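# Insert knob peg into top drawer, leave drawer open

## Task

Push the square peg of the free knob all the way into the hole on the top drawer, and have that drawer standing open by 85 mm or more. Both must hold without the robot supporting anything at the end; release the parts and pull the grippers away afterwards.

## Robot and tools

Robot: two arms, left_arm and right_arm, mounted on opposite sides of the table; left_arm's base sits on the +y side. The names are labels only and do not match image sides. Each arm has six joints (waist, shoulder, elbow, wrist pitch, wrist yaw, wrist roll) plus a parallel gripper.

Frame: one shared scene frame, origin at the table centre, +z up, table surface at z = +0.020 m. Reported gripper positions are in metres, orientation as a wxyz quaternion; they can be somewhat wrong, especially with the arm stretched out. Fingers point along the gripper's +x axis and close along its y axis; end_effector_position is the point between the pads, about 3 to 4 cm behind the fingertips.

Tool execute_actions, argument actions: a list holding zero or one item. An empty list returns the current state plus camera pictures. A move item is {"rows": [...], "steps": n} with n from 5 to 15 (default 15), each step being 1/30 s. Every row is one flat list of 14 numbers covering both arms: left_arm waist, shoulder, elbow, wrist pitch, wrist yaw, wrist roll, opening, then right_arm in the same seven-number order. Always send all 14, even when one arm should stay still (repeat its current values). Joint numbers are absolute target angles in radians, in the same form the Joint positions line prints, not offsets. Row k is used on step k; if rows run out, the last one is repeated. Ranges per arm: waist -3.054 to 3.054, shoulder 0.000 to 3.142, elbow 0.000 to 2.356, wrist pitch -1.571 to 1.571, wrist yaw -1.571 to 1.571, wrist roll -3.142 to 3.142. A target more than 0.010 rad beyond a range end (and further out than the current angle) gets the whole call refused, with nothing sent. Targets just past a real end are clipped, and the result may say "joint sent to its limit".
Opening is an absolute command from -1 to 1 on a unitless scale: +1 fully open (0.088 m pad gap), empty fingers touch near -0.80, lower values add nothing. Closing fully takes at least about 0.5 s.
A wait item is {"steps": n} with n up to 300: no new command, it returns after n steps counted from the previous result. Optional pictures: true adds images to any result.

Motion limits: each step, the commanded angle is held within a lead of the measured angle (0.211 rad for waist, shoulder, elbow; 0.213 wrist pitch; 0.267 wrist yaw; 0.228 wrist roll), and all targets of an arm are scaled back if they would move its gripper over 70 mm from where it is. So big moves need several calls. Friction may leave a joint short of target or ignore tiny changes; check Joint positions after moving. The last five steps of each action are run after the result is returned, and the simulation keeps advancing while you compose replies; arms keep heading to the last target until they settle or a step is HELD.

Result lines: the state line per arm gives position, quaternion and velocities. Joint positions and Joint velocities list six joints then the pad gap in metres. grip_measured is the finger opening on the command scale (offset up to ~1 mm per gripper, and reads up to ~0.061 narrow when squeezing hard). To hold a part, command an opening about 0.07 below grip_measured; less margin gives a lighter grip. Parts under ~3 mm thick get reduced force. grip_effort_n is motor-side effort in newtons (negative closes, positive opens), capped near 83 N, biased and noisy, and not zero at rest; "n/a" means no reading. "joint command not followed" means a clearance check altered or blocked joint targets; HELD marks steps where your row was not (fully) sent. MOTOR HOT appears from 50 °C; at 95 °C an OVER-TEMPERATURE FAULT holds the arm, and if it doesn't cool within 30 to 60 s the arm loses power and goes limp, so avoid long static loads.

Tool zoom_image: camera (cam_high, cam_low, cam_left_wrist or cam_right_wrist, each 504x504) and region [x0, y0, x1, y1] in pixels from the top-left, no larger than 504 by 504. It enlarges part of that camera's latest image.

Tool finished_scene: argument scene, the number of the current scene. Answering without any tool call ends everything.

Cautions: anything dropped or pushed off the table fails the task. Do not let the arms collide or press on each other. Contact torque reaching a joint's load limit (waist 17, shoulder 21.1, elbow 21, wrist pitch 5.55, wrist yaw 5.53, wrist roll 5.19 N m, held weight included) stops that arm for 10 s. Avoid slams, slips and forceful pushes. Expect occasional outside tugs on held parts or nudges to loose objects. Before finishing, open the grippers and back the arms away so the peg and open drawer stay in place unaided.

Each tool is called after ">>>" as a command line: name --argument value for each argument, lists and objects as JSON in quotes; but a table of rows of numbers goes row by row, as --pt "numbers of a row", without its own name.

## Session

>>> execute_actions --actions '[]'

>>> zoom_image --camera "cam_high" --region '[90, 130, 430, 400]'

Scene clock: 0.00 s of 4500.00 s.
left_arm: end_effector_position=(+0.1322, +0.1468, +0.3880) grip_measured=+0.981 grip_effort_n=n/a end_effector_quat_wxyz=(+0.807, -0.018, -0.025, -0.589) end_effector_velocity=(-0.000, +0.001, -0.004) end_effector_angular_velocity=(+0.014, +0.013, +0.004) | right_arm: end_effector_position=(+0.2122, -0.1565, +0.4500) grip_measured=+0.983 grip_effort_n=n/a end_effector_quat_wxyz=(+0.854, +0.015, -0.018, +0.521) end_effector_velocity=(-0.000, -0.001, -0.006) end_effector_angular_velocity=(-0.023, +0.004, -0.005)
Joint positions: left_arm=[-0.006  0.846  0.651  0.256  0.008 -0.001  0.087] | right_arm=[-0.006  0.855  0.648  0.253 -0.001  0.007  0.087]
Joint velocities: left_arm=[-0.002 -0.007 -0.002 -0.022 -0.007 -0.007 -0.   ] | right_arm=[ 0.002 -0.007 -0.007 -0.022  0.007 -0.007 -0.   ]
Motor temperatures (°C, as the motors report them): left_arm=[26 29 27 27 26 26] | right_arm=[25 26 25 26 28 26]
Heat: left arm: hottest shoulder 29 °C (+0.0 °C/min); right arm: hottest wrist yaw 28 °C (+0.0 °C/min).

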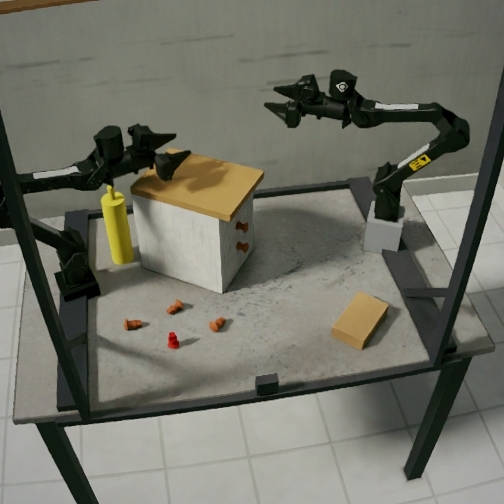

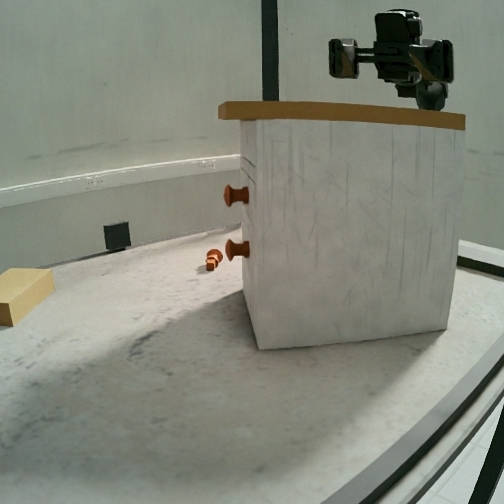

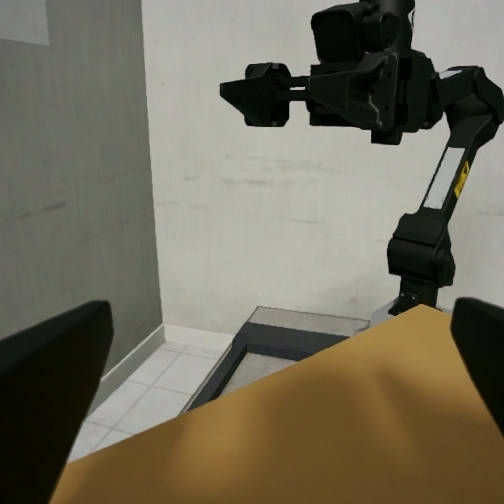

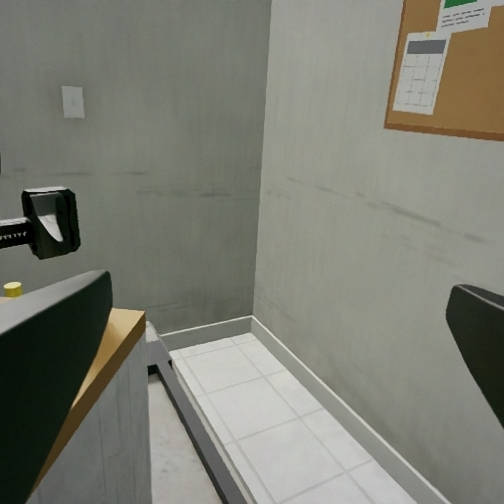

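Region (90, 130, 430, 400) of cam_high's 504x504 image, scaled by 1.482, with more detail than that image has; it fills the top 400 rows of this view, and the rest is white.

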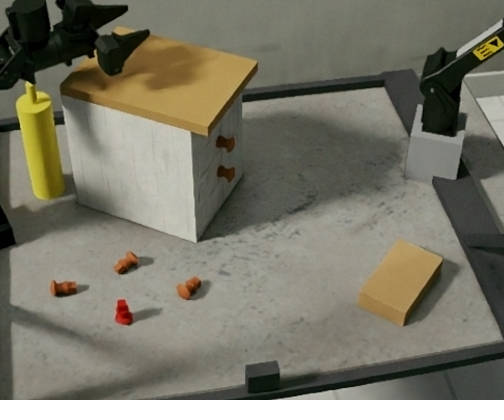

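>>> execute_actions --actions '[{"rows":[[-1.0,0.85,0.65,0.2,0,0,1,0.9,0.9,0.4,0.4,0,0,0.3]]}]'

>>> execute_actions --actions '[{"rows":[[-1.0,1.1,0.9,-0.95,0,0,1,0.9,0.9,0.4,0.4,0,0,0.3]]}]'

>>> execute_actions --actions '[{"steps":25}]' --pictures true

Scene clock: 0.50 s of 4500.00 s.
left_arm: end_effector_position=(-0.0485, +0.1415, +0.3758) grip_measured=+0.981 grip_effort_n=-3.0 end_effector_quat_wxyz=(+0.606, -0.003, -0.001, -0.795) end_effector_velocity=(-0.570, +0.157, -0.017) end_effector_angular_velocity=(+0.074, +0.002, -1.876) | right_arm: end_effector_position=(+0.0575, -0.1210, +0.3545) grip_measured=+0.320 grip_effort_n=-17.9 end_effector_quat_wxyz=(+0.696, -0.035, +0.038, +0.716) end_effector_velocity=(-0.588, -0.018, +0.012) end_effector_angular_velocity=(+0.115, -0.004, +1.852)
Joint positions: left_arm=[-0.591  0.85   0.651  0.204 -0.    -0.001  0.087] | right_arm=[0.502 0.899 0.41  0.386 0.003 0.005 0.055]
Joint velocities: left_arm=[-1.868 -0.002 -0.007 -0.066  0.007 -0.022 -0.   ] | right_arm=[ 1.858  0.002 -0.051  0.168  0.007 -0.007 -0.011]
Motor temperatures (°C, as the motors report them): left_arm=[26 29 27 28 26 26] | right_arm=[25 26 26 26 28 26]
Heat: left arm: hottest shoulder 29 °C (+0.0 °C/min); right arm: hottest wrist yaw 28 °C (+0.0 °C/min).
Steps of this call (steps 1 to 5: nothing new was sent; steps 6 to 15: the first 10 steps of this action). Readings (joint positions):
6: left_arm=[-0.029 0.846 0.651 0.248 -0.012 -0.001] | right_arm=[0.013 0.858 0.627 0.286 0.012 0.007]
7: left_arm=[-0.088 0.846 0.651 0.235 -0.011 -0.001] | right_arm=[0.055 0.859 0.597 0.321 0.008 0.007]
9: left_arm=[-0.216 0.847 0.651 0.213 -0.000 -0.001] | right_arm=[0.145 0.867 0.529 0.343 0.004 0.007]
13: left_arm=[-0.467 0.850 0.651 0.206 -0.000 -0.001] | right_arm=[0.377 0.897 0.423 0.374 0.003 0.005]
15: the state above

Scene clock: 1.00 s of 4500.00 s.
left_arm: end_effector_position=(-0.1705, +0.1889, +0.2830) grip_measured=+0.981 grip_effort_n=-3.5 end_effector_quat_wxyz=(+0.413, +0.271, +0.132, -0.860) end_effector_velocity=(+0.133, +0.171, -0.331) end_effector_angular_velocity=(+1.438, -1.154, +0.005) | right_arm: end_effector_position=(-0.0642, -0.1491, +0.3566) grip_measured=+0.303 grip_effort_n=-17.9 end_effector_quat_wxyz=(+0.540, -0.038, +0.027, +0.840) end_effector_velocity=(-0.002, -0.002, -0.002) end_effector_angular_velocity=(-0.003, -0.010, +0.006)
Joint positions: left_arm=[-0.996  1.093  0.885 -0.404  0.003 -0.001  0.087] | right_arm=[ 0.896  0.899  0.409  0.398 -0.003  0.004  0.054]
Joint velocities: left_arm=[-0.017  0.061  0.027 -1.81  -0.022 -0.007  0.   ] | right_arm=[ 0.012 -0.002 -0.002 -0.007  0.007 -0.007 -0.   ]
Motor temperatures (°C, as the motors report them): left_arm=[26 29 27 28 26 26] | right_arm=[25 26 26 26 28 26]
Heat: left arm: hottest shoulder 29 °C (+0.0 °C/min); right arm: hottest wrist yaw 28 °C (+0.0 °C/min).
Steps of this call (steps 1 to 5: the last 5 steps of your previous action; steps 6 to 15: the first 10 steps of this action). Readings (joint positions):
6: left_arm=[-0.938 0.878 0.682 0.149 0.006 -0.001] | right_arm=[0.843 0.899 0.409 0.398 -0.006 0.004]
7: left_arm=[-0.963 0.927 0.742 0.087 0.006 -0.001] | right_arm=[0.865 0.899 0.409 0.398 -0.006 0.004]
9: left_arm=[-0.985 1.030 0.847 -0.023 0.006 -0.001] | right_arm=[0.884 0.899 0.409 0.398 -0.005 0.004]
13: left_arm=[-0.995 1.086 0.884 -0.278 0.004 -0.001] | right_arm=[0.895 0.899 0.409 0.398 -0.003 0.004]
15: the state above

Scene clock: 1.83 s of 4500.00 s.
left_arm: end_effector_position=(-0.1154, +0.2585, +0.2109) grip_measured=+0.981 grip_effort_n=-3.0 end_effector_quat_wxyz=(+0.363, +0.489, +0.237, -0.757) end_effector_velocity=(+0.003, +0.004, -0.002) end_effector_angular_velocity=(+0.011, -0.021, -0.006) | right_arm: end_effector_position=(-0.0646, -0.1493, +0.3566) grip_measured=+0.303 grip_effort_n=-18.4 end_effector_quat_wxyz=(+0.540, -0.038, +0.027, +0.841) end_effector_velocity=(-0.001, -0.001, -0.002) end_effector_angular_velocity=(-0.004, -0.009, +0.010)
Joint positions: left_arm=[-0.997  1.096  0.893 -0.948  0.003 -0.001  0.087] | right_arm=[ 0.897  0.899  0.409  0.398 -0.003  0.004  0.054]
Joint velocities: left_arm=[-0.002 -0.002 -0.002 -0.022 -0.007  0.007 -0.   ] | right_arm=[ 0.002 -0.002 -0.002 -0.007 -0.007 -0.007  0.   ]
Motor temperatures (°C, as the motors report them): left_arm=[26 29 27 28 26 26] | right_arm=[25 26 26 26 28 26]
Heat: left arm: hottest shoulder 29 °C (+0.0 °C/min); right arm: hottest wrist yaw 28 °C (+0.0 °C/min).
Kept back: nothing.
Steps of this call (steps 1 to 5: the last 5 steps of your previous action; steps 6 to 25: the robot went on to your last target). Readings (joint positions):
1: left_arm=[-0.997 1.094 0.886 -0.467 0.003 -0.001] | right_arm=[0.896 0.899 0.409 0.398 -0.003 0.004]
2: left_arm=[-0.997 1.094 0.887 -0.529 0.003 -0.001] | right_arm=[0.897 0.899 0.409 0.398 -0.003 0.004]
4: left_arm=[-0.997 1.094 0.890 -0.654 0.003 -0.001] | right_arm=[0.897 0.899 0.409 0.398 -0.003 0.004]
8: left_arm=[-0.997 1.094 0.892 -0.876 0.003 -0.001] | right_arm=[0.897 0.899 0.409 0.398 -0.003 0.004]
25: the state above

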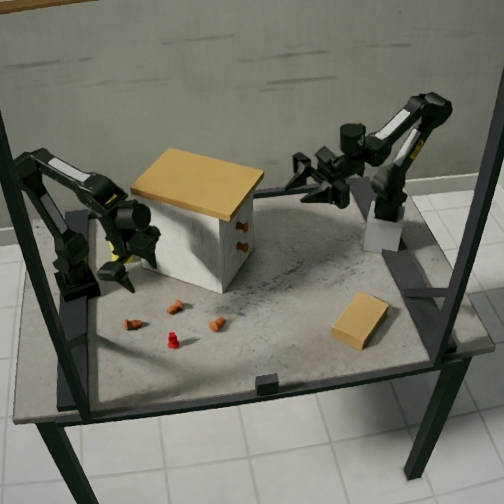

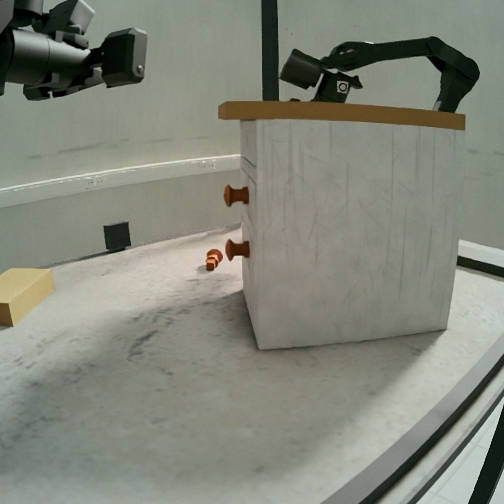

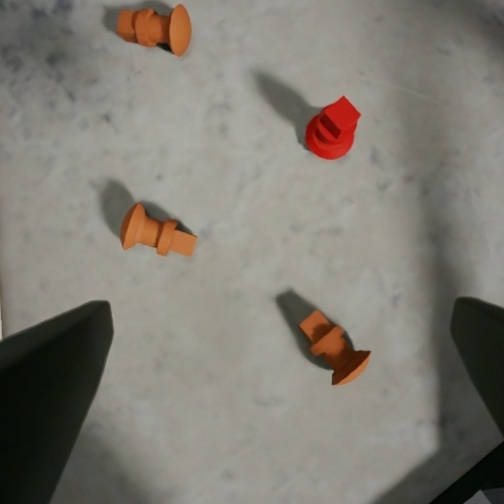

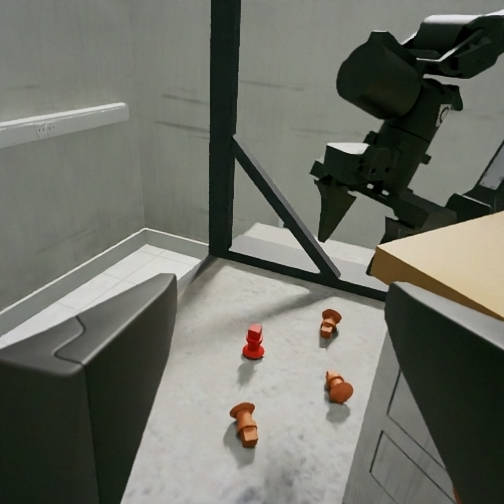

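>>> zoom_image --camera "cam_left_wrist" --region '[90, 0, 400, 400]'

>>> zoom_image --camera "cam_right_wrist" --region '[210, 295, 370, 455]'

>>> zoom_image --camera "cam_high" --region '[115, 280, 245, 360]'

Region (90, 0, 400, 400) of cam_left_wrist's 504x504 image, scaled by 1.260, with more detail than that image has; it fills the left 391 columns of this view, and the rest is white.

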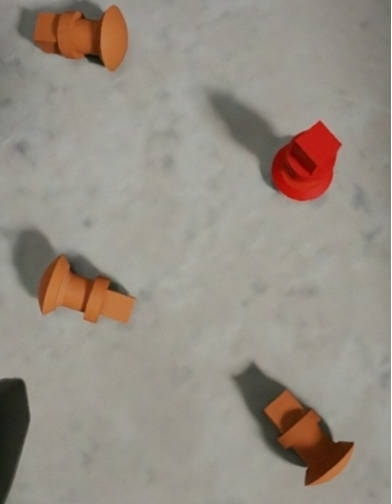

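Region (210, 295, 370, 455) of cam_right_wrist's 504x504 image, scaled by 3.150, with more detail than that image has.

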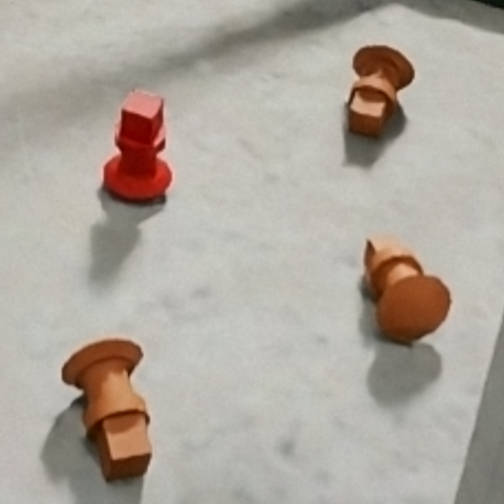

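Region (115, 280, 245, 360) of cam_high's 504x504 image, scaled by 3.877, with more detail than that image has; it fills the top 310 rows of this view, and the rest is white.

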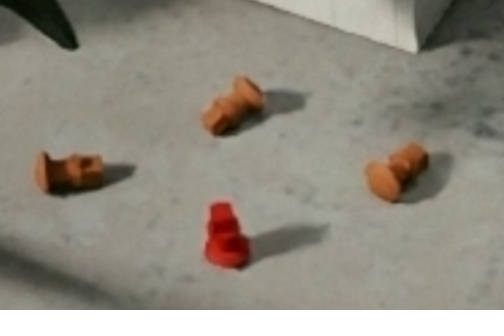

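>>> execute_actions --actions '[{"rows":[[-0.95,1.4,1.0,-1.1,0,1.95,0.1,0.9,0.9,0.4,0.4,0,0,0.3]]}]'

>>> execute_actions --actions '[{"steps":15}]'

>>> execute_actions --actions '[{"rows":[[-0.86,1.755,1.03,-0.849,0,1.95,0.1,0.9,0.9,0.4,0.4,0,0,0.3]]}]'

>>> execute_actions --actions '[{"steps":15}]' --pictures true

Scene clock: 2.60 s of 4500.00 s.
left_arm: end_effector_position=(-0.1058, +0.2531, +0.1681) grip_measured=+0.133 grip_effort_n=-13.7 end_effector_quat_wxyz=(+0.120, +0.680, +0.082, -0.719) end_effector_velocity=(+0.004, +0.000, +0.012) end_effector_angular_velocity=(-0.092, -0.150, -1.965) | right_arm: end_effector_position=(-0.0646, -0.1493, +0.3566) grip_measured=+0.303 grip_effort_n=-18.4 end_effector_quat_wxyz=(+0.540, -0.038, +0.027, +0.841) end_effector_velocity=(+0.001, +0.000, +0.000) end_effector_angular_velocity=(+0.001, -0.007, +0.001)
Joint positions: left_arm=[-0.953  1.392  0.993 -1.094  0.001  0.655  0.046] | right_arm=[ 0.897  0.899  0.409  0.398 -0.003  0.004  0.054]
Joint velocities: left_arm=[-0.002 -0.002  0.046 -0.066 -0.022  1.971 -0.023] | right_arm=[-0.007 -0.002  0.002 -0.007 -0.007 -0.007 -0.   ]
Motor temperatures (°C, as the motors report them): left_arm=[26 29 28 28 26 26] | right_arm=[25 26 26 27 28 26]
Heat: left arm: hottest shoulder 29 °C (+0.0 °C/min); right arm: hottest wrist yaw 28 °C (+0.0 °C/min).
Steps of this call (steps 1 to 13: the robot went on to your last target; steps 14 to 23: the first 10 steps of this action). Readings (joint positions):
14: left_arm=[-0.992 1.126 0.911 -0.985 0.003 0.049] | right_arm=[0.897 0.899 0.409 0.398 -0.003 0.004]
15: left_arm=[-0.980 1.174 0.945 -1.031 0.003 0.119] | right_arm=[0.897 0.899 0.409 0.398 -0.003 0.004]
17: left_arm=[-0.962 1.287 0.987 -1.051 0.001 0.252] | right_arm=[0.897 0.899 0.409 0.398 -0.003 0.004]
21: left_arm=[-0.953 1.389 0.990 -1.093 0.001 0.521] | right_arm=[0.897 0.899 0.409 0.398 -0.003 0.004]
23: the state above

Scene clock: 3.10 s of 4500.00 s.
left_arm: end_effector_position=(-0.1056, +0.2532, +0.1683) grip_measured=+0.102 grip_effort_n=-16.5 end_effector_quat_wxyz=(-0.223, +0.654, -0.274, -0.669) end_effector_velocity=(-0.000, +0.003, -0.000) end_effector_angular_velocity=(-0.081, -0.119, -1.997) | right_arm: end_effector_position=(-0.0646, -0.1493, +0.3566) grip_measured=+0.303 grip_effort_n=-18.4 end_effector_quat_wxyz=(+0.540, -0.038, +0.027, +0.841) end_effector_velocity=(-0.000, -0.001, -0.002) end_effector_angular_velocity=(-0.004, -0.009, +0.006)
Joint positions: left_arm=[-0.953  1.392  0.994 -1.097  0.001  1.66   0.044] | right_arm=[ 0.897  0.899  0.409  0.398 -0.003  0.004  0.054]
Joint velocities: left_arm=[-0.002 -0.002 -0.002 -0.007  0.007  2.    -0.   ] | right_arm=[-0.002 -0.002 -0.002 -0.007 -0.007 -0.007 -0.   ]
Motor temperatures (°C, as the motors report them): left_arm=[26 29 28 28 26 26] | right_arm=[25 26 26 27 28 26]
Heat: left arm: hottest shoulder 29 °C (+0.0 °C/min); right arm: hottest wrist yaw 28 °C (+0.0 °C/min).
Kept back: nothing.
Steps of this call (steps 1 to 5: the last 5 steps of your previous action; steps 6 to 15: the robot went on to your last target). Readings (joint positions):
1: left_arm=[-0.953 1.392 0.994 -1.096 0.001 0.722] | right_arm=[0.897 0.899 0.409 0.398 -0.003 0.004]
2: left_arm=[-0.953 1.392 0.994 -1.096 0.001 0.788] | right_arm=[0.897 0.899 0.409 0.398 -0.003 0.004]
4: left_arm=[-0.953 1.392 0.994 -1.097 0.001 0.922] | right_arm=[0.897 0.899 0.409 0.398 -0.003 0.004]
8: left_arm=[-0.953 1.392 0.994 -1.097 0.001 1.191] | right_arm=[0.897 0.899 0.409 0.398 -0.003 0.004]
15: the state above

Scene clock: 3.43 s of 4500.00 s.
left_arm: end_effector_position=(-0.1126, +0.1988, +0.0909) grip_measured=+0.102 grip_effort_n=-16.5 end_effector_quat_wxyz=(-0.313, +0.636, -0.307, -0.635) end_effector_velocity=(-0.016, -0.027, -0.005) end_effector_angular_velocity=(-0.119, +0.063, -0.083) | right_arm: end_effector_position=(-0.0646, -0.1493, +0.3566) grip_measured=+0.303 grip_effort_n=-18.4 end_effector_quat_wxyz=(+0.540, -0.038, +0.027, +0.841) end_effector_velocity=(-0.000, -0.001, -0.002) end_effector_angular_velocity=(-0.004, -0.009, +0.006)
Joint positions: left_arm=[-0.862  1.747  1.027 -0.859  0.     1.941  0.044] | right_arm=[ 0.897  0.899  0.409  0.398 -0.003  0.004  0.054]
Joint velocities: left_arm=[-0.002  0.017 -0.002  0.154 -0.007  0.081 -0.   ] | right_arm=[-0.002 -0.002 -0.002 -0.007 -0.007 -0.007 -0.   ]
Motor temperatures (°C, as the motors report them): left_arm=[26 29 28 28 26 26] | right_arm=[25 26 26 27 28 26]
Heat: left arm: hottest shoulder 29 °C (+0.0 °C/min); right arm: hottest wrist yaw 28 °C (+0.0 °C/min).
Steps of this call (steps 1 to 10: the first 10 steps of this action). Readings (joint positions):
1: left_arm=[-0.944 1.420 0.997 -1.076 0.006 1.730] | right_arm=[0.897 0.899 0.409 0.398 -0.003 0.004]
2: left_arm=[-0.922 1.461 1.008 -1.006 0.007 1.795] | right_arm=[0.897 0.899 0.409 0.398 -0.003 0.004]
4: left_arm=[-0.883 1.585 1.039 -0.896 0.001 1.876] | right_arm=[0.897 0.899 0.409 0.398 -0.003 0.004]
8: left_arm=[-0.862 1.734 1.029 -0.867 0.000 1.933] | right_arm=[0.897 0.899 0.409 0.398 -0.003 0.004]
10: the state above

Scene clock: 3.93 s of 4500.00 s.
left_arm: end_effector_position=(-0.1140, +0.1964, +0.0915) grip_measured=+0.102 grip_effort_n=-16.5 end_effector_quat_wxyz=(-0.311, +0.634, -0.313, -0.635) end_effector_velocity=(+0.002, +0.002, -0.001) end_effector_angular_velocity=(+0.007, -0.013, +0.005) | right_arm: end_effector_position=(-0.0646, -0.1493, +0.3566) grip_measured=+0.303 grip_effort_n=-18.4 end_effector_quat_wxyz=(+0.540, -0.038, +0.027, +0.841) end_effector_velocity=(-0.001, -0.001, -0.002) end_effector_angular_velocity=(-0.004, -0.009, +0.010)
Joint positions: left_arm=[-0.862  1.747  1.029 -0.851  0.     1.947  0.044] | right_arm=[ 0.897  0.899  0.409  0.398 -0.003  0.004  0.054]
Joint velocities: left_arm=[-0.002  0.002 -0.002 -0.007 -0.007 -0.007 -0.   ] | right_arm=[ 0.002 -0.002 -0.002 -0.007 -0.007 -0.007 -0.   ]
Motor temperatures (°C, as the motors report them): left_arm=[26 30 28 28 26 26] | right_arm=[25 26 26 27 28 26]
Heat: left arm: hottest shoulder 30 °C (+0.0 °C/min); right arm: hottest wrist yaw 28 °C (+0.0 °C/min).
Kept back: nothing.
Steps of this call (steps 1 to 5: the last 5 steps of your previous action; steps 6 to 15: the robot went on to your last target). Readings (joint positions):
1: left_arm=[-0.862 1.747 1.027 -0.854 0.000 1.942] | right_arm=[0.897 0.899 0.409 0.398 -0.003 0.004]
2: left_arm=[-0.862 1.747 1.028 -0.853 0.000 1.944] | right_arm=[0.897 0.899 0.409 0.398 -0.003 0.004]
4: left_arm=[-0.862 1.747 1.029 -0.851 0.000 1.945] | right_arm=[0.897 0.899 0.409 0.398 -0.003 0.004]
8: left_arm=[-0.862 1.747 1.029 -0.851 0.000 1.947] | right_arm=[0.897 0.899 0.409 0.398 -0.003 0.004]
15: the state above
All arms were judged still, so your last target was given up. Only a new action makes them travel on or press farther. Fingers that are still opening or closing keep moving.

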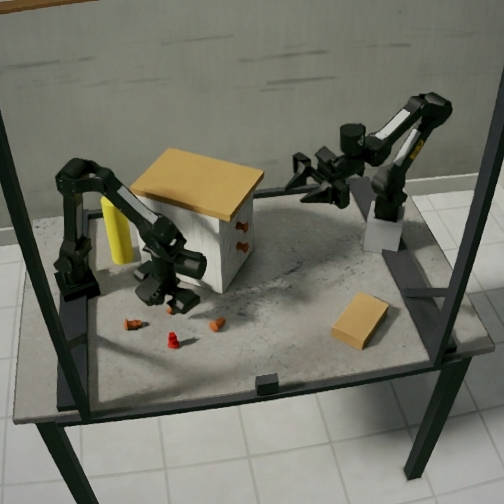

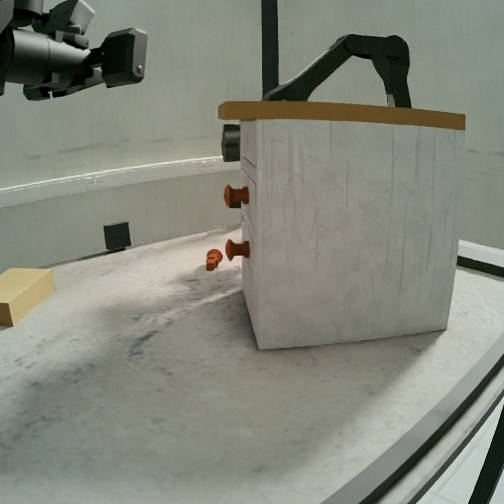

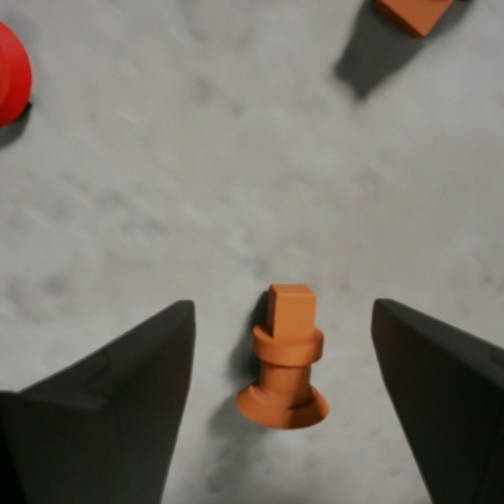

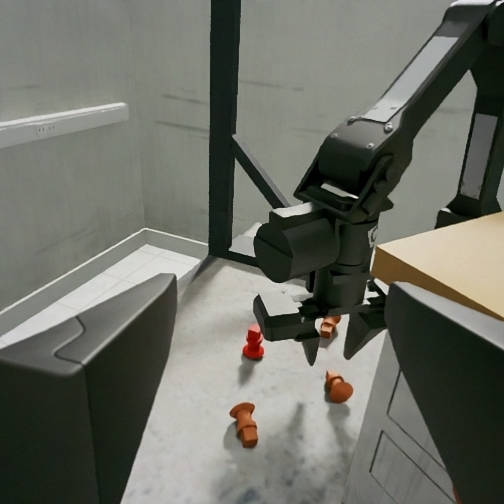

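>>> execute_actions --actions '[{"rows":[[-0.848,1.82,0.957,-0.722,0,2.01,0.0,0.9,0.9,0.4,0.4,0,0,0.3]]}]'

>>> execute_actions --actions '[{"rows":[[-0.848,1.82,0.957,-0.722,0,2.01,-0.72,0.9,0.9,0.4,0.4,0,0,0.3]]}]' --pictures true

Scene clock: 4.43 s of 4500.00 s.
left_arm: end_effector_position=(-0.1125, +0.1931, +0.0624) grip_measured=+0.005 grip_effort_n=-16.5 end_effector_quat_wxyz=(-0.324, +0.626, -0.331, -0.628) end_effector_velocity=(+0.002, -0.002, +0.000) end_effector_angular_velocity=(-0.018, -0.015, -0.024) | right_arm: end_effector_position=(-0.0646, -0.1493, +0.3566) grip_measured=+0.303 grip_effort_n=-18.4 end_effector_quat_wxyz=(+0.540, -0.038, +0.027, +0.841) end_effector_velocity=(-0.000, -0.001, -0.002) end_effector_angular_velocity=(-0.004, -0.009, +0.006)
Joint positions: left_arm=[-0.85   1.808  0.971 -0.724  0.002  2.006  0.039] | right_arm=[ 0.897  0.899  0.409  0.398 -0.003  0.004  0.054]
Joint velocities: left_arm=[-0.002 -0.002 -0.002  0.007 -0.022  0.022 -0.001] | right_arm=[-0.002 -0.002 -0.002 -0.007 -0.007 -0.007 -0.   ]
Motor temperatures (°C, as the motors report them): left_arm=[26 30 28 28 26 26] | right_arm=[25 26 26 27 28 26]
Heat: left arm: hottest shoulder 30 °C (+0.0 °C/min); right arm: hottest wrist yaw 28 °C (+0.0 °C/min).
Steps of this call (steps 1 to 5: nothing new was sent; steps 6 to 15: the first 10 steps of this action). Readings (joint positions):
6: left_arm=[-0.861 1.755 1.019 -0.827 0.000 1.961] | right_arm=[0.897 0.899 0.409 0.398 -0.003 0.004]
7: left_arm=[-0.858 1.764 1.007 -0.785 0.000 1.976] | right_arm=[0.897 0.899 0.409 0.398 -0.003 0.004]
9: left_arm=[-0.853 1.792 0.988 -0.751 0.000 1.993] | right_arm=[0.897 0.899 0.409 0.398 -0.003 0.004]
13: left_arm=[-0.850 1.807 0.972 -0.726 0.001 2.004] | right_arm=[0.897 0.899 0.409 0.398 -0.003 0.004]
15: the state above

Scene clock: 4.93 s of 4500.00 s.
left_arm: end_effector_position=(-0.1123, +0.1930, +0.0620) grip_measured=-0.639 grip_effort_n=-83.5 end_effector_quat_wxyz=(-0.323, +0.626, -0.331, -0.628) end_effector_velocity=(-0.000, +0.003, +0.000) end_effector_angular_velocity=(+0.010, +0.003, +0.005) | right_arm: end_effector_position=(-0.0646, -0.1493, +0.3566) grip_measured=+0.303 grip_effort_n=-18.4 end_effector_quat_wxyz=(+0.540, -0.038, +0.027, +0.841) end_effector_velocity=(-0.002, -0.002, -0.005) end_effector_angular_velocity=(-0.018, -0.014, +0.020)
Joint positions: left_arm=[-0.85   1.808  0.969 -0.721  0.002  2.007  0.008] | right_arm=[ 0.897  0.899  0.409  0.398 -0.003  0.004  0.054]
Joint velocities: left_arm=[-0.002 -0.002 -0.002 -0.007  0.007 -0.007 -0.   ] | right_arm=[-0.002 -0.002 -0.002 -0.022 -0.022 -0.007 -0.   ]
Motor temperatures (°C, as the motors report them): left_arm=[26 30 28 28 26 26] | right_arm=[25 26 26 27 28 26]
Heat: left arm: hottest shoulder 30 °C (+0.0 °C/min); right arm: hottest wrist yaw 28 °C (+0.0 °C/min).
Steps of this call (steps 1 to 5: the last 5 steps of your previous action; steps 6 to 15: the first 10 steps of this action). Readings (joint positions):
6: left_arm=[-0.850 1.808 0.969 -0.721 0.002 2.007] | right_arm=[0.897 0.899 0.409 0.398 -0.003 0.004]
7: left_arm=[-0.850 1.808 0.969 -0.721 0.002 2.007] | right_arm=[0.897 0.899 0.409 0.398 -0.003 0.004]
9: left_arm=[-0.850 1.808 0.969 -0.721 0.002 2.007] | right_arm=[0.897 0.899 0.409 0.398 -0.003 0.004]
13: left_arm=[-0.850 1.808 0.969 -0.721 0.002 2.007] | right_arm=[0.897 0.899 0.409 0.398 -0.003 0.004]
15: the state above

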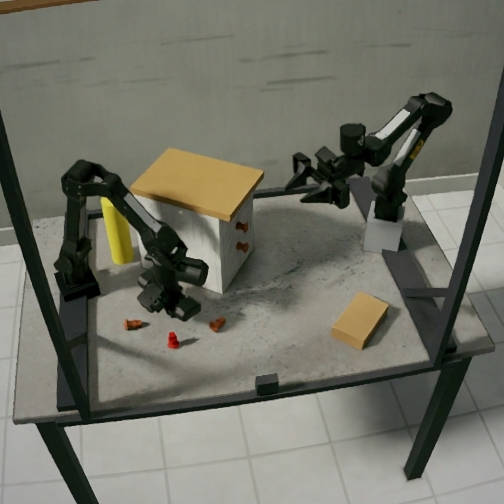

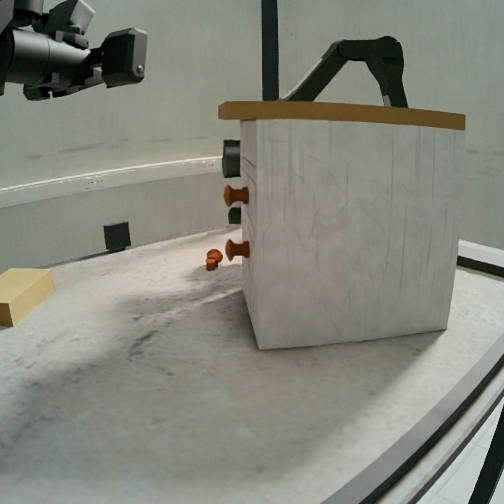

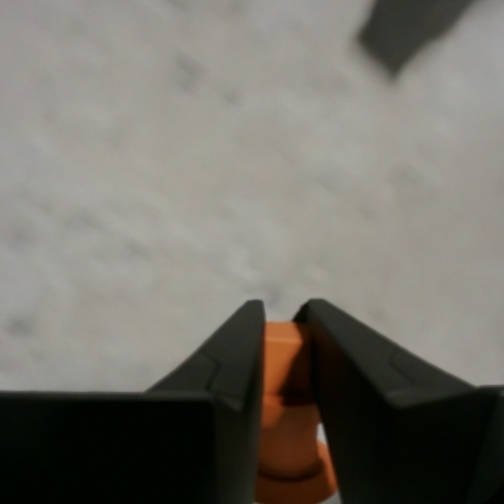

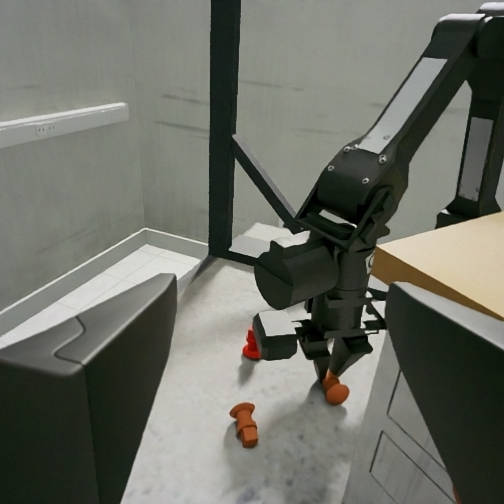

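>>> execute_actions --actions '[{"rows":[[-0.977,1.75,1.3,-1.12,0,2.04,-0.72,0.95,1.8,0.3,1.4,0,0,0.2]]}]'

>>> execute_actions --actions '[{"rows":[[-0.977,2.077,1.805,-1.299,0,2.04,-0.72,0.93,2.261,0.712,1.4,0,0,0.2]]}]'

>>> execute_actions --actions '[{"rows":[[-0.977,2.077,1.805,-1.299,0,2.04,-0.72,0.909,2.417,1.10,1.161,0,0,0.2]]}]'

>>> execute_actions --actions '[{"steps":15}]' --pictures true

Scene clock: 5.53 s of 4500.00 s.
left_arm: end_effector_position=(-0.1589, +0.1937, +0.1589) grip_measured=-0.639 grip_effort_n=-83.5 end_effector_quat_wxyz=(-0.364, +0.597, -0.388, -0.601) end_effector_velocity=(+0.022, +0.028, +0.006) end_effector_angular_velocity=(+0.129, -0.109, -0.010) | right_arm: end_effector_position=(-0.0985, -0.1162, +0.2624) grip_measured=+0.205 grip_effort_n=-18.4 end_effector_quat_wxyz=(+0.520, -0.061, +0.040, +0.851) end_effector_velocity=(-0.052, +0.097, -0.216) end_effector_angular_velocity=(+0.035, +0.011, +0.011)
Joint positions: left_arm=[-0.978  1.736  1.3   -1.1    0.001  2.036  0.008] | right_arm=[0.947 1.471 0.308 1.017 0.001 0.004 0.049]
Joint velocities: left_arm=[-0.002 -0.002  0.027 -0.198 -0.007  0.007 -0.   ] | right_arm=[ 0.002  1.77  -0.002  1.81  -0.007 -0.007 -0.001]
Motor temperatures (°C, as the motors report them): left_arm=[26 30 28 28 26 26] | right_arm=[25 26 26 27 28 26]
Heat: left arm: hottest shoulder 30 °C (+10.8 °C/min); right arm: hottest wrist yaw 28 °C (+0.0 °C/min).
Steps of this call (steps 1 to 5: the last 5 steps of your previous action; steps 6 to 8: the robot went on to your last target; steps 9 to 18: the first 10 steps of this action). Readings (joint positions):
9: left_arm=[-0.858 1.805 0.997 -0.765 -0.005 2.012] | right_arm=[0.903 0.928 0.392 0.454 0.002 0.004]
10: left_arm=[-0.881 1.805 1.038 -0.835 -0.008 2.020] | right_arm=[0.917 0.976 0.377 0.537 0.002 0.004]
12: left_arm=[-0.936 1.792 1.143 -0.948 -0.002 2.029] | right_arm=[0.937 1.099 0.346 0.646 0.001 0.004]
16: left_arm=[-0.978 1.743 1.288 -1.078 0.001 2.035] | right_arm=[0.946 1.351 0.308 0.889 0.001 0.004]
18: the state above

Scene clock: 6.03 s of 4500.00 s.
left_arm: end_effector_position=(-0.2043, +0.1345, +0.1632) grip_measured=-0.639 grip_effort_n=-83.5 end_effector_quat_wxyz=(-0.385, +0.599, -0.368, -0.598) end_effector_velocity=(-0.055, -0.076, +0.132) end_effector_angular_velocity=(-0.325, +0.222, +0.004) | right_arm: end_effector_position=(-0.1411, -0.0197, +0.1722) grip_measured=+0.203 grip_effort_n=-18.4 end_effector_quat_wxyz=(+0.526, -0.055, +0.037, +0.848) end_effector_velocity=(+0.017, -0.034, -0.280) end_effector_angular_velocity=(-0.596, -0.288, +0.004)
Joint positions: left_arm=[-0.978  2.07   1.766 -1.291  0.001  2.039  0.008] | right_arm=[0.933 2.22  0.696 1.392 0.    0.004 0.049]
Joint velocities: left_arm=[-0.002 -0.002  0.53  -0.139 -0.022 -0.007 -0.   ] | right_arm=[-0.002  0.593 -0.002 -0.066 -0.007  0.007 -0.   ]
Motor temperatures (°C, as the motors report them): left_arm=[26 30 28 28 26 26] | right_arm=[25 26 26 27 28 26]
Heat: left arm: hottest shoulder 30 °C (+9.9 °C/min); right arm: hottest wrist yaw 28 °C (+0.0 °C/min).
Steps of this call (steps 1 to 5: the last 5 steps of your previous action; steps 6 to 15: the first 10 steps of this action). Readings (joint positions):
6: left_arm=[-0.978 1.774 1.334 -1.167 0.001 2.037] | right_arm=[0.946 1.782 0.327 1.332 0.001 0.004]
7: left_arm=[-0.978 1.822 1.397 -1.227 0.001 2.039] | right_arm=[0.943 1.839 0.376 1.357 0.000 0.004]
9: left_arm=[-0.978 1.936 1.527 -1.248 0.001 2.039] | right_arm=[0.937 1.959 0.509 1.380 0.000 0.004]
13: left_arm=[-0.978 2.066 1.722 -1.281 0.001 2.039] | right_arm=[0.933 2.165 0.687 1.398 0.000 0.004]
15: the state above

Scene clock: 6.53 s of 4500.00 s.
left_arm: end_effector_position=(-0.2084, +0.1292, +0.1731) grip_measured=-0.639 grip_effort_n=-83.5 end_effector_quat_wxyz=(-0.374, +0.598, -0.379, -0.599) end_effector_velocity=(+0.006, -0.000, -0.001) end_effector_angular_velocity=(-0.013, -0.036, +0.005) | right_arm: end_effector_position=(-0.1671, +0.0607, +0.1548) grip_measured=+0.203 grip_effort_n=-18.4 end_effector_quat_wxyz=(+0.535, -0.060, +0.041, +0.842) end_effector_velocity=(-0.033, +0.071, +0.097) end_effector_angular_velocity=(+0.246, +0.125, +0.004)
Joint positions: left_arm=[-0.978  2.068  1.802 -1.297  0.001  2.039  0.008] | right_arm=[ 0.91   2.409  1.088  1.176 -0.     0.004  0.049]
Joint velocities: left_arm=[-0.002 -0.002 -0.007 -0.007 -0.037 -0.007 -0.   ] | right_arm=[-0.002 -0.002  0.31  -0.037 -0.007  0.007 -0.   ]
Motor temperatures (°C, as the motors report them): left_arm=[26 30 28 28 26 26] | right_arm=[25 26 26 27 28 26]
Heat: left arm: hottest shoulder 30 °C (+9.2 °C/min); right arm: hottest wrist yaw 28 °C (+0.0 °C/min).
Steps of this call (steps 1 to 5: the last 5 steps of your previous action; steps 6 to 15: the first 10 steps of this action). Readings (joint positions):
6: left_arm=[-0.978 2.067 1.802 -1.297 0.001 2.039] | right_arm=[0.931 2.269 0.729 1.374 -0.000 0.004]
7: left_arm=[-0.978 2.068 1.802 -1.297 0.001 2.039] | right_arm=[0.927 2.300 0.793 1.307 -0.000 0.004]
9: left_arm=[-0.978 2.068 1.802 -1.297 0.001 2.039] | right_arm=[0.918 2.369 0.922 1.209 -0.000 0.004]
13: left_arm=[-0.978 2.068 1.802 -1.297 0.001 2.039] | right_arm=[0.910 2.410 1.057 1.176 -0.000 0.004]
15: the state above

Scene clock: 7.03 s of 4500.00 s.
left_arm: end_effector_position=(-0.2084, +0.1292, +0.1731) grip_measured=-0.639 grip_effort_n=-83.5 end_effector_quat_wxyz=(-0.374, +0.598, -0.379, -0.599) end_effector_velocity=(+0.001, +0.002, +0.000) end_effector_angular_velocity=(+0.001, -0.010, +0.005) | right_arm: end_effector_position=(-0.1678, +0.0621, +0.1543) grip_measured=+0.203 grip_effort_n=-18.4 end_effector_quat_wxyz=(+0.535, -0.063, +0.043, +0.842) end_effector_velocity=(+0.003, +0.001, -0.001) end_effector_angular_velocity=(+0.002, -0.022, +0.003)
Joint positions: left_arm=[-0.978  2.068  1.802 -1.297  0.001  2.039  0.008] | right_arm=[ 0.91   2.409  1.096  1.161 -0.     0.004  0.049]
Joint velocities: left_arm=[-0.002 -0.002 -0.002 -0.007 -0.007 -0.007 -0.   ] | right_arm=[-0.007 -0.002 -0.002 -0.007 -0.007 -0.022 -0.   ]
Motor temperatures (°C, as the motors report them): left_arm=[26 30 28 28 26 26] | right_arm=[25 26 26 27 28 26]
Heat: left arm: hottest shoulder 30 °C (+8.5 °C/min); right arm: hottest wrist yaw 28 °C (+0.0 °C/min).
Kept back: nothing.
Steps of this call (steps 1 to 5: the last 5 steps of your previous action; steps 6 to 15: the robot went on to your last target). Readings (joint positions):
1: left_arm=[-0.978 2.068 1.802 -1.297 0.001 2.039] | right_arm=[0.910 2.409 1.095 1.173 -0.000 0.004]
2: left_arm=[-0.978 2.068 1.802 -1.297 0.001 2.039] | right_arm=[0.910 2.409 1.096 1.168 -0.000 0.004]
4: left_arm=[-0.978 2.068 1.802 -1.297 0.001 2.039] | right_arm=[0.910 2.409 1.096 1.161 -0.000 0.004]
8: left_arm=[-0.978 2.068 1.802 -1.297 0.001 2.039] | right_arm=[0.910 2.409 1.096 1.161 -0.000 0.004]
15: the state above

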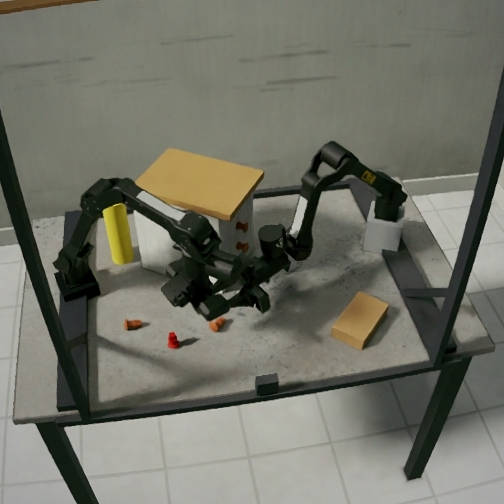

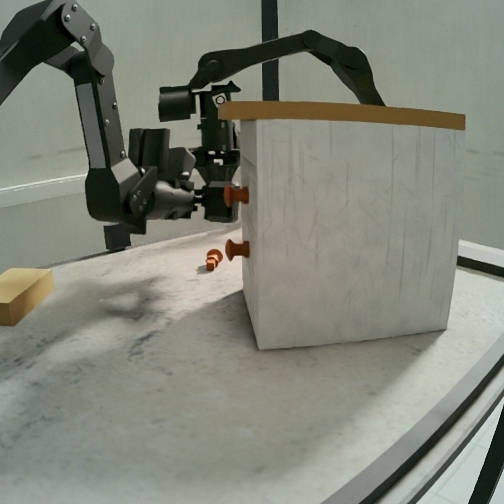

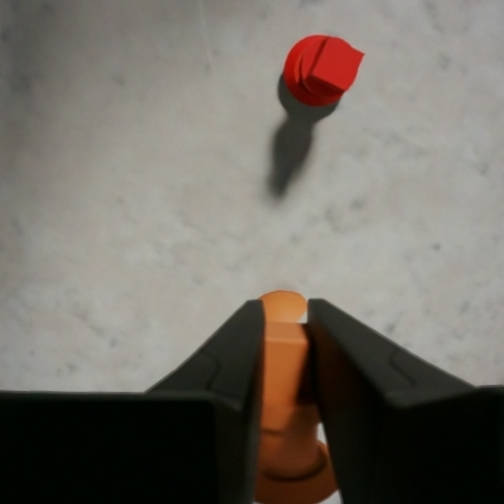

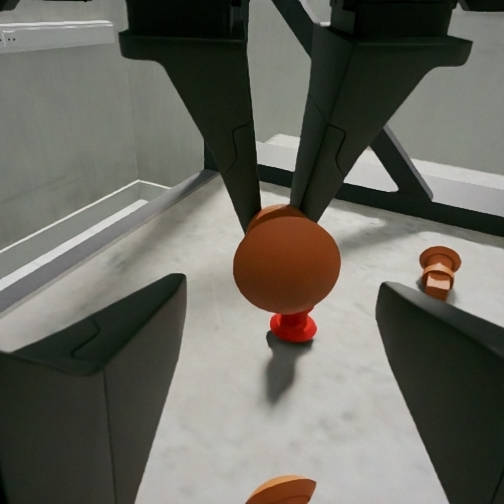

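>>> execute_actions --actions '[{"rows":[[-0.977,2.077,1.805,-1.299,0,2.11,-0.72,0.909,2.445,1.20,1.088,0,0,0.1]]}]'

>>> execute_actions --actions '[{"steps":12}]' --pictures true

Scene clock: 7.50 s of 4500.00 s.
left_arm: end_effector_position=(-0.2084, +0.1292, +0.1731) grip_measured=-0.639 grip_effort_n=-83.5 end_effector_quat_wxyz=(-0.393, +0.585, -0.399, -0.586) end_effector_velocity=(+0.003, +0.000, -0.002) end_effector_angular_velocity=(-0.004, -0.025, -0.024) | right_arm: end_effector_position=(-0.1764, +0.0804, +0.1625) grip_measured=+0.105 grip_effort_n=-18.4 end_effector_quat_wxyz=(+0.535, -0.059, +0.040, +0.842) end_effector_velocity=(-0.003, -0.005, -0.017) end_effector_angular_velocity=(-0.049, -0.028, +0.025)
Joint positions: left_arm=[-0.978  2.068  1.802 -1.297  0.001  2.105  0.008] | right_arm=[ 0.91   2.428  1.192  1.092 -0.     0.004  0.044]
Joint velocities: left_arm=[-0.002  0.002 -0.002 -0.007 -0.022  0.022 -0.   ] | right_arm=[ 0.002  0.012 -0.007 -0.037 -0.022 -0.007 -0.001]
Motor temperatures (°C, as the motors report them): left_arm=[26 30 28 28 26 26] | right_arm=[25 26 26 28 28 26]
Heat: left arm: hottest shoulder 30 °C (+8.0 °C/min); right arm: hottest wrist pitch 28 °C (+0.0 °C/min).
Steps of this call (steps 1 to 4: the robot went on to your last target; steps 5 to 14: the first 10 steps of this action). Readings (joint positions):
5: left_arm=[-0.978 2.068 1.802 -1.297 0.001 2.053] | right_arm=[0.910 2.412 1.109 1.150 -0.000 0.004]
6: left_arm=[-0.978 2.068 1.802 -1.297 0.001 2.071] | right_arm=[0.910 2.418 1.134 1.124 -0.000 0.004]
8: left_arm=[-0.978 2.068 1.802 -1.297 0.001 2.091] | right_arm=[0.910 2.427 1.169 1.106 -0.000 0.004]
12: left_arm=[-0.978 2.068 1.802 -1.297 0.001 2.104] | right_arm=[0.910 2.427 1.191 1.096 -0.000 0.004]
14: the state above

Scene clock: 7.90 s of 4500.00 s.
left_arm: end_effector_position=(-0.2084, +0.1292, +0.1731) grip_measured=-0.639 grip_effort_n=-83.5 end_effector_quat_wxyz=(-0.394, +0.585, -0.399, -0.586) end_effector_velocity=(-0.000, -0.001, +0.000) end_effector_angular_velocity=(-0.019, -0.013, +0.015) | right_arm: end_effector_position=(-0.1763, +0.0803, +0.1612) grip_measured=+0.103 grip_effort_n=-18.4 end_effector_quat_wxyz=(+0.535, -0.061, +0.041, +0.842) end_effector_velocity=(+0.001, -0.001, -0.004) end_effector_angular_velocity=(-0.002, -0.024, +0.008)
Joint positions: left_arm=[-0.978  2.068  1.802 -1.297  0.001  2.107  0.008] | right_arm=[ 0.91   2.429  1.192  1.09  -0.     0.004  0.044]
Joint velocities: left_arm=[-0.007 -0.002 -0.002  0.007 -0.022 -0.022 -0.   ] | right_arm=[-0.002  0.002 -0.002 -0.007 -0.007 -0.022 -0.   ]
Motor temperatures (°C, as the motors report them): left_arm=[26 31 28 28 26 26] | right_arm=[25 26 26 28 28 26]
Heat: left arm: hottest shoulder 31 °C (+15.2 °C/min); right arm: hottest wrist pitch 28 °C (+0.0 °C/min).
Kept back: nothing.
Steps of this call (steps 1 to 5: the last 5 steps of your previous action; steps 6 to 12: the robot went on to your last target). Readings (joint positions):
1: left_arm=[-0.978 2.068 1.802 -1.297 0.001 2.106] | right_arm=[0.910 2.429 1.192 1.091 -0.000 0.004]
2: left_arm=[-0.978 2.068 1.802 -1.297 0.001 2.106] | right_arm=[0.910 2.429 1.192 1.091 -0.000 0.004]
4: left_arm=[-0.978 2.068 1.802 -1.297 0.001 2.107] | right_arm=[0.910 2.429 1.192 1.090 -0.000 0.004]
8: left_arm=[-0.978 2.068 1.802 -1.297 0.001 2.107] | right_arm=[0.910 2.429 1.192 1.090 -0.000 0.004]
12: the state above

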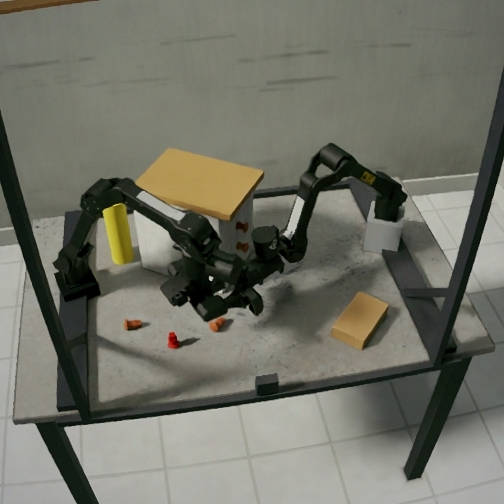

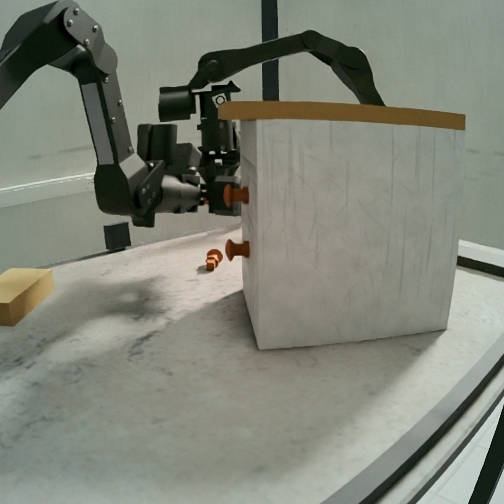

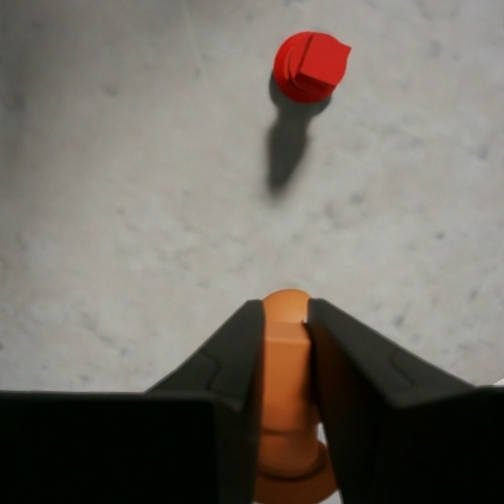

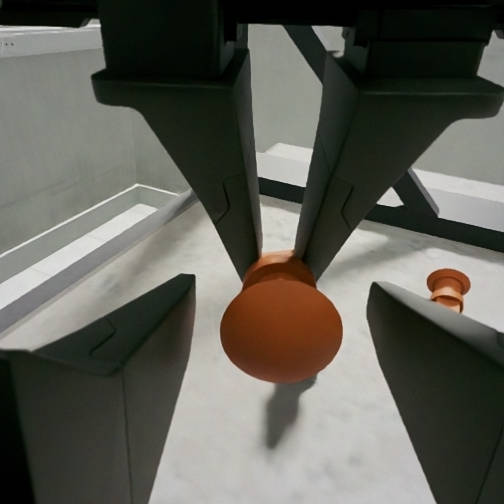

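Slightly lower, then grip.

>>> execute_actions --actions '[{"rows":[[-0.977,2.077,1.805,-1.299,0,2.11,-0.72,0.909,2.453,1.20,1.088,0,0,0.0],[-0.977,2.077,1.805,-1.299,0,2.11,-0.72,0.909,2.453,1.20,1.088,0,0,0.0],[-0.977,2.077,1.805,-1.299,0,2.11,-0.72,0.909,2.453,1.20,1.088,0,0,0.0],[-0.977,2.077,1.805,-1.299,0,2.11,-0.72,0.909,2.453,1.20,1.088,0,0,-0.42]]}]'

>>> execute_actions --actions '[{"steps":8}]'

Scene clock: 8.50 s of 4500.00 s.
left_arm: end_effector_position=(-0.2081, +0.1295, +0.1731) grip_measured=-0.639 grip_effort_n=-83.5 end_effector_quat_wxyz=(-0.395, +0.585, -0.399, -0.586) end_effector_velocity=(+0.003, +0.000, +0.000) end_effector_angular_velocity=(-0.008, -0.022, +0.005) | right_arm: end_effector_position=(-0.1763, +0.0799, +0.1573) grip_measured=-0.346 grip_effort_n=-83.5 end_effector_quat_wxyz=(+0.534, -0.064, +0.043, +0.842) end_effector_velocity=(+0.002, +0.002, +0.004) end_effector_angular_velocity=(+0.007, +0.013, -0.001)
Joint positions: left_arm=[-0.978  2.068  1.802 -1.299  0.001  2.107  0.008] | right_arm=[ 0.91   2.437  1.193  1.09  -0.001  0.004  0.022]
Joint velocities: left_arm=[-0.002 -0.002 -0.002 -0.007 -0.022 -0.007  0.   ] | right_arm=[-0.007 -0.002  0.002  0.007 -0.007  0.007  0.   ]
Motor temperatures (°C, as the motors report them): left_arm=[26 31 28 28 26 26] | right_arm=[25 27 27 28 28 26]
Heat: left arm: hottest shoulder 31 °C (+14.1 °C/min); right arm: hottest wrist pitch 28 °C (+0.0 °C/min).
Steps of this call (steps 1 to 8: the robot went on to your last target; steps 9 to 18: the first 10 steps of this action). Readings (joint positions):
9: left_arm=[-0.978 2.068 1.802 -1.297 0.001 2.107] | right_arm=[0.910 2.430 1.192 1.090 -0.000 0.004]
10: left_arm=[-0.978 2.068 1.802 -1.297 0.001 2.107] | right_arm=[0.910 2.432 1.192 1.090 -0.000 0.004]
12: left_arm=[-0.978 2.068 1.802 -1.297 0.001 2.107] | right_arm=[0.910 2.434 1.193 1.090 -0.000 0.004]
16: left_arm=[-0.978 2.068 1.802 -1.299 0.001 2.107] | right_arm=[0.910 2.437 1.193 1.090 -0.001 0.004]
18: the state above

Scene clock: 8.77 s of 4500.00 s.
left_arm: end_effector_position=(-0.2083, +0.1296, +0.1731) grip_measured=-0.639 grip_effort_n=-83.5 end_effector_quat_wxyz=(-0.395, +0.585, -0.399, -0.586) end_effector_velocity=(+0.004, +0.001, -0.001) end_effector_angular_velocity=(-0.004, -0.025, +0.005) | right_arm: end_effector_position=(-0.1763, +0.0799, +0.1573) grip_measured=-0.346 grip_effort_n=-83.5 end_effector_quat_wxyz=(+0.534, -0.064, +0.043, +0.842) end_effector_velocity=(-0.000, -0.000, +0.002) end_effector_angular_velocity=(+0.010, -0.004, -0.004)
Joint positions: left_arm=[-0.978  2.068  1.802 -1.299  0.001  2.107  0.008] | right_arm=[ 0.91   2.437  1.193  1.09  -0.001  0.004  0.022]
Joint velocities: left_arm=[-0.002 -0.002 -0.007 -0.007 -0.022 -0.007 -0.   ] | right_arm=[ 0.002 -0.002 -0.002  0.007  0.007 -0.007 -0.   ]
Motor temperatures (°C, as the motors report them): left_arm=[26 31 28 28 26 26] | right_arm=[25 27 27 28 28 26]
Heat: left arm: hottest shoulder 31 °C (+13.7 °C/min); right arm: hottest wrist pitch 28 °C (+0.0 °C/min).
Kept back: nothing.
Steps of this call (steps 1 to 5: the last 5 steps of your previous action; steps 6 to 8: the robot went on to your last target). Readings (joint positions):
1: left_arm=[-0.978 2.068 1.802 -1.299 0.001 2.107] | right_arm=[0.910 2.437 1.193 1.090 -0.001 0.004]
2: left_arm=[-0.978 2.068 1.802 -1.299 0.001 2.107] | right_arm=[0.910 2.437 1.193 1.090 -0.001 0.004]
4: left_arm=[-0.978 2.068 1.802 -1.299 0.001 2.107] | right_arm=[0.910 2.437 1.193 1.090 -0.001 0.004]
8: the state above


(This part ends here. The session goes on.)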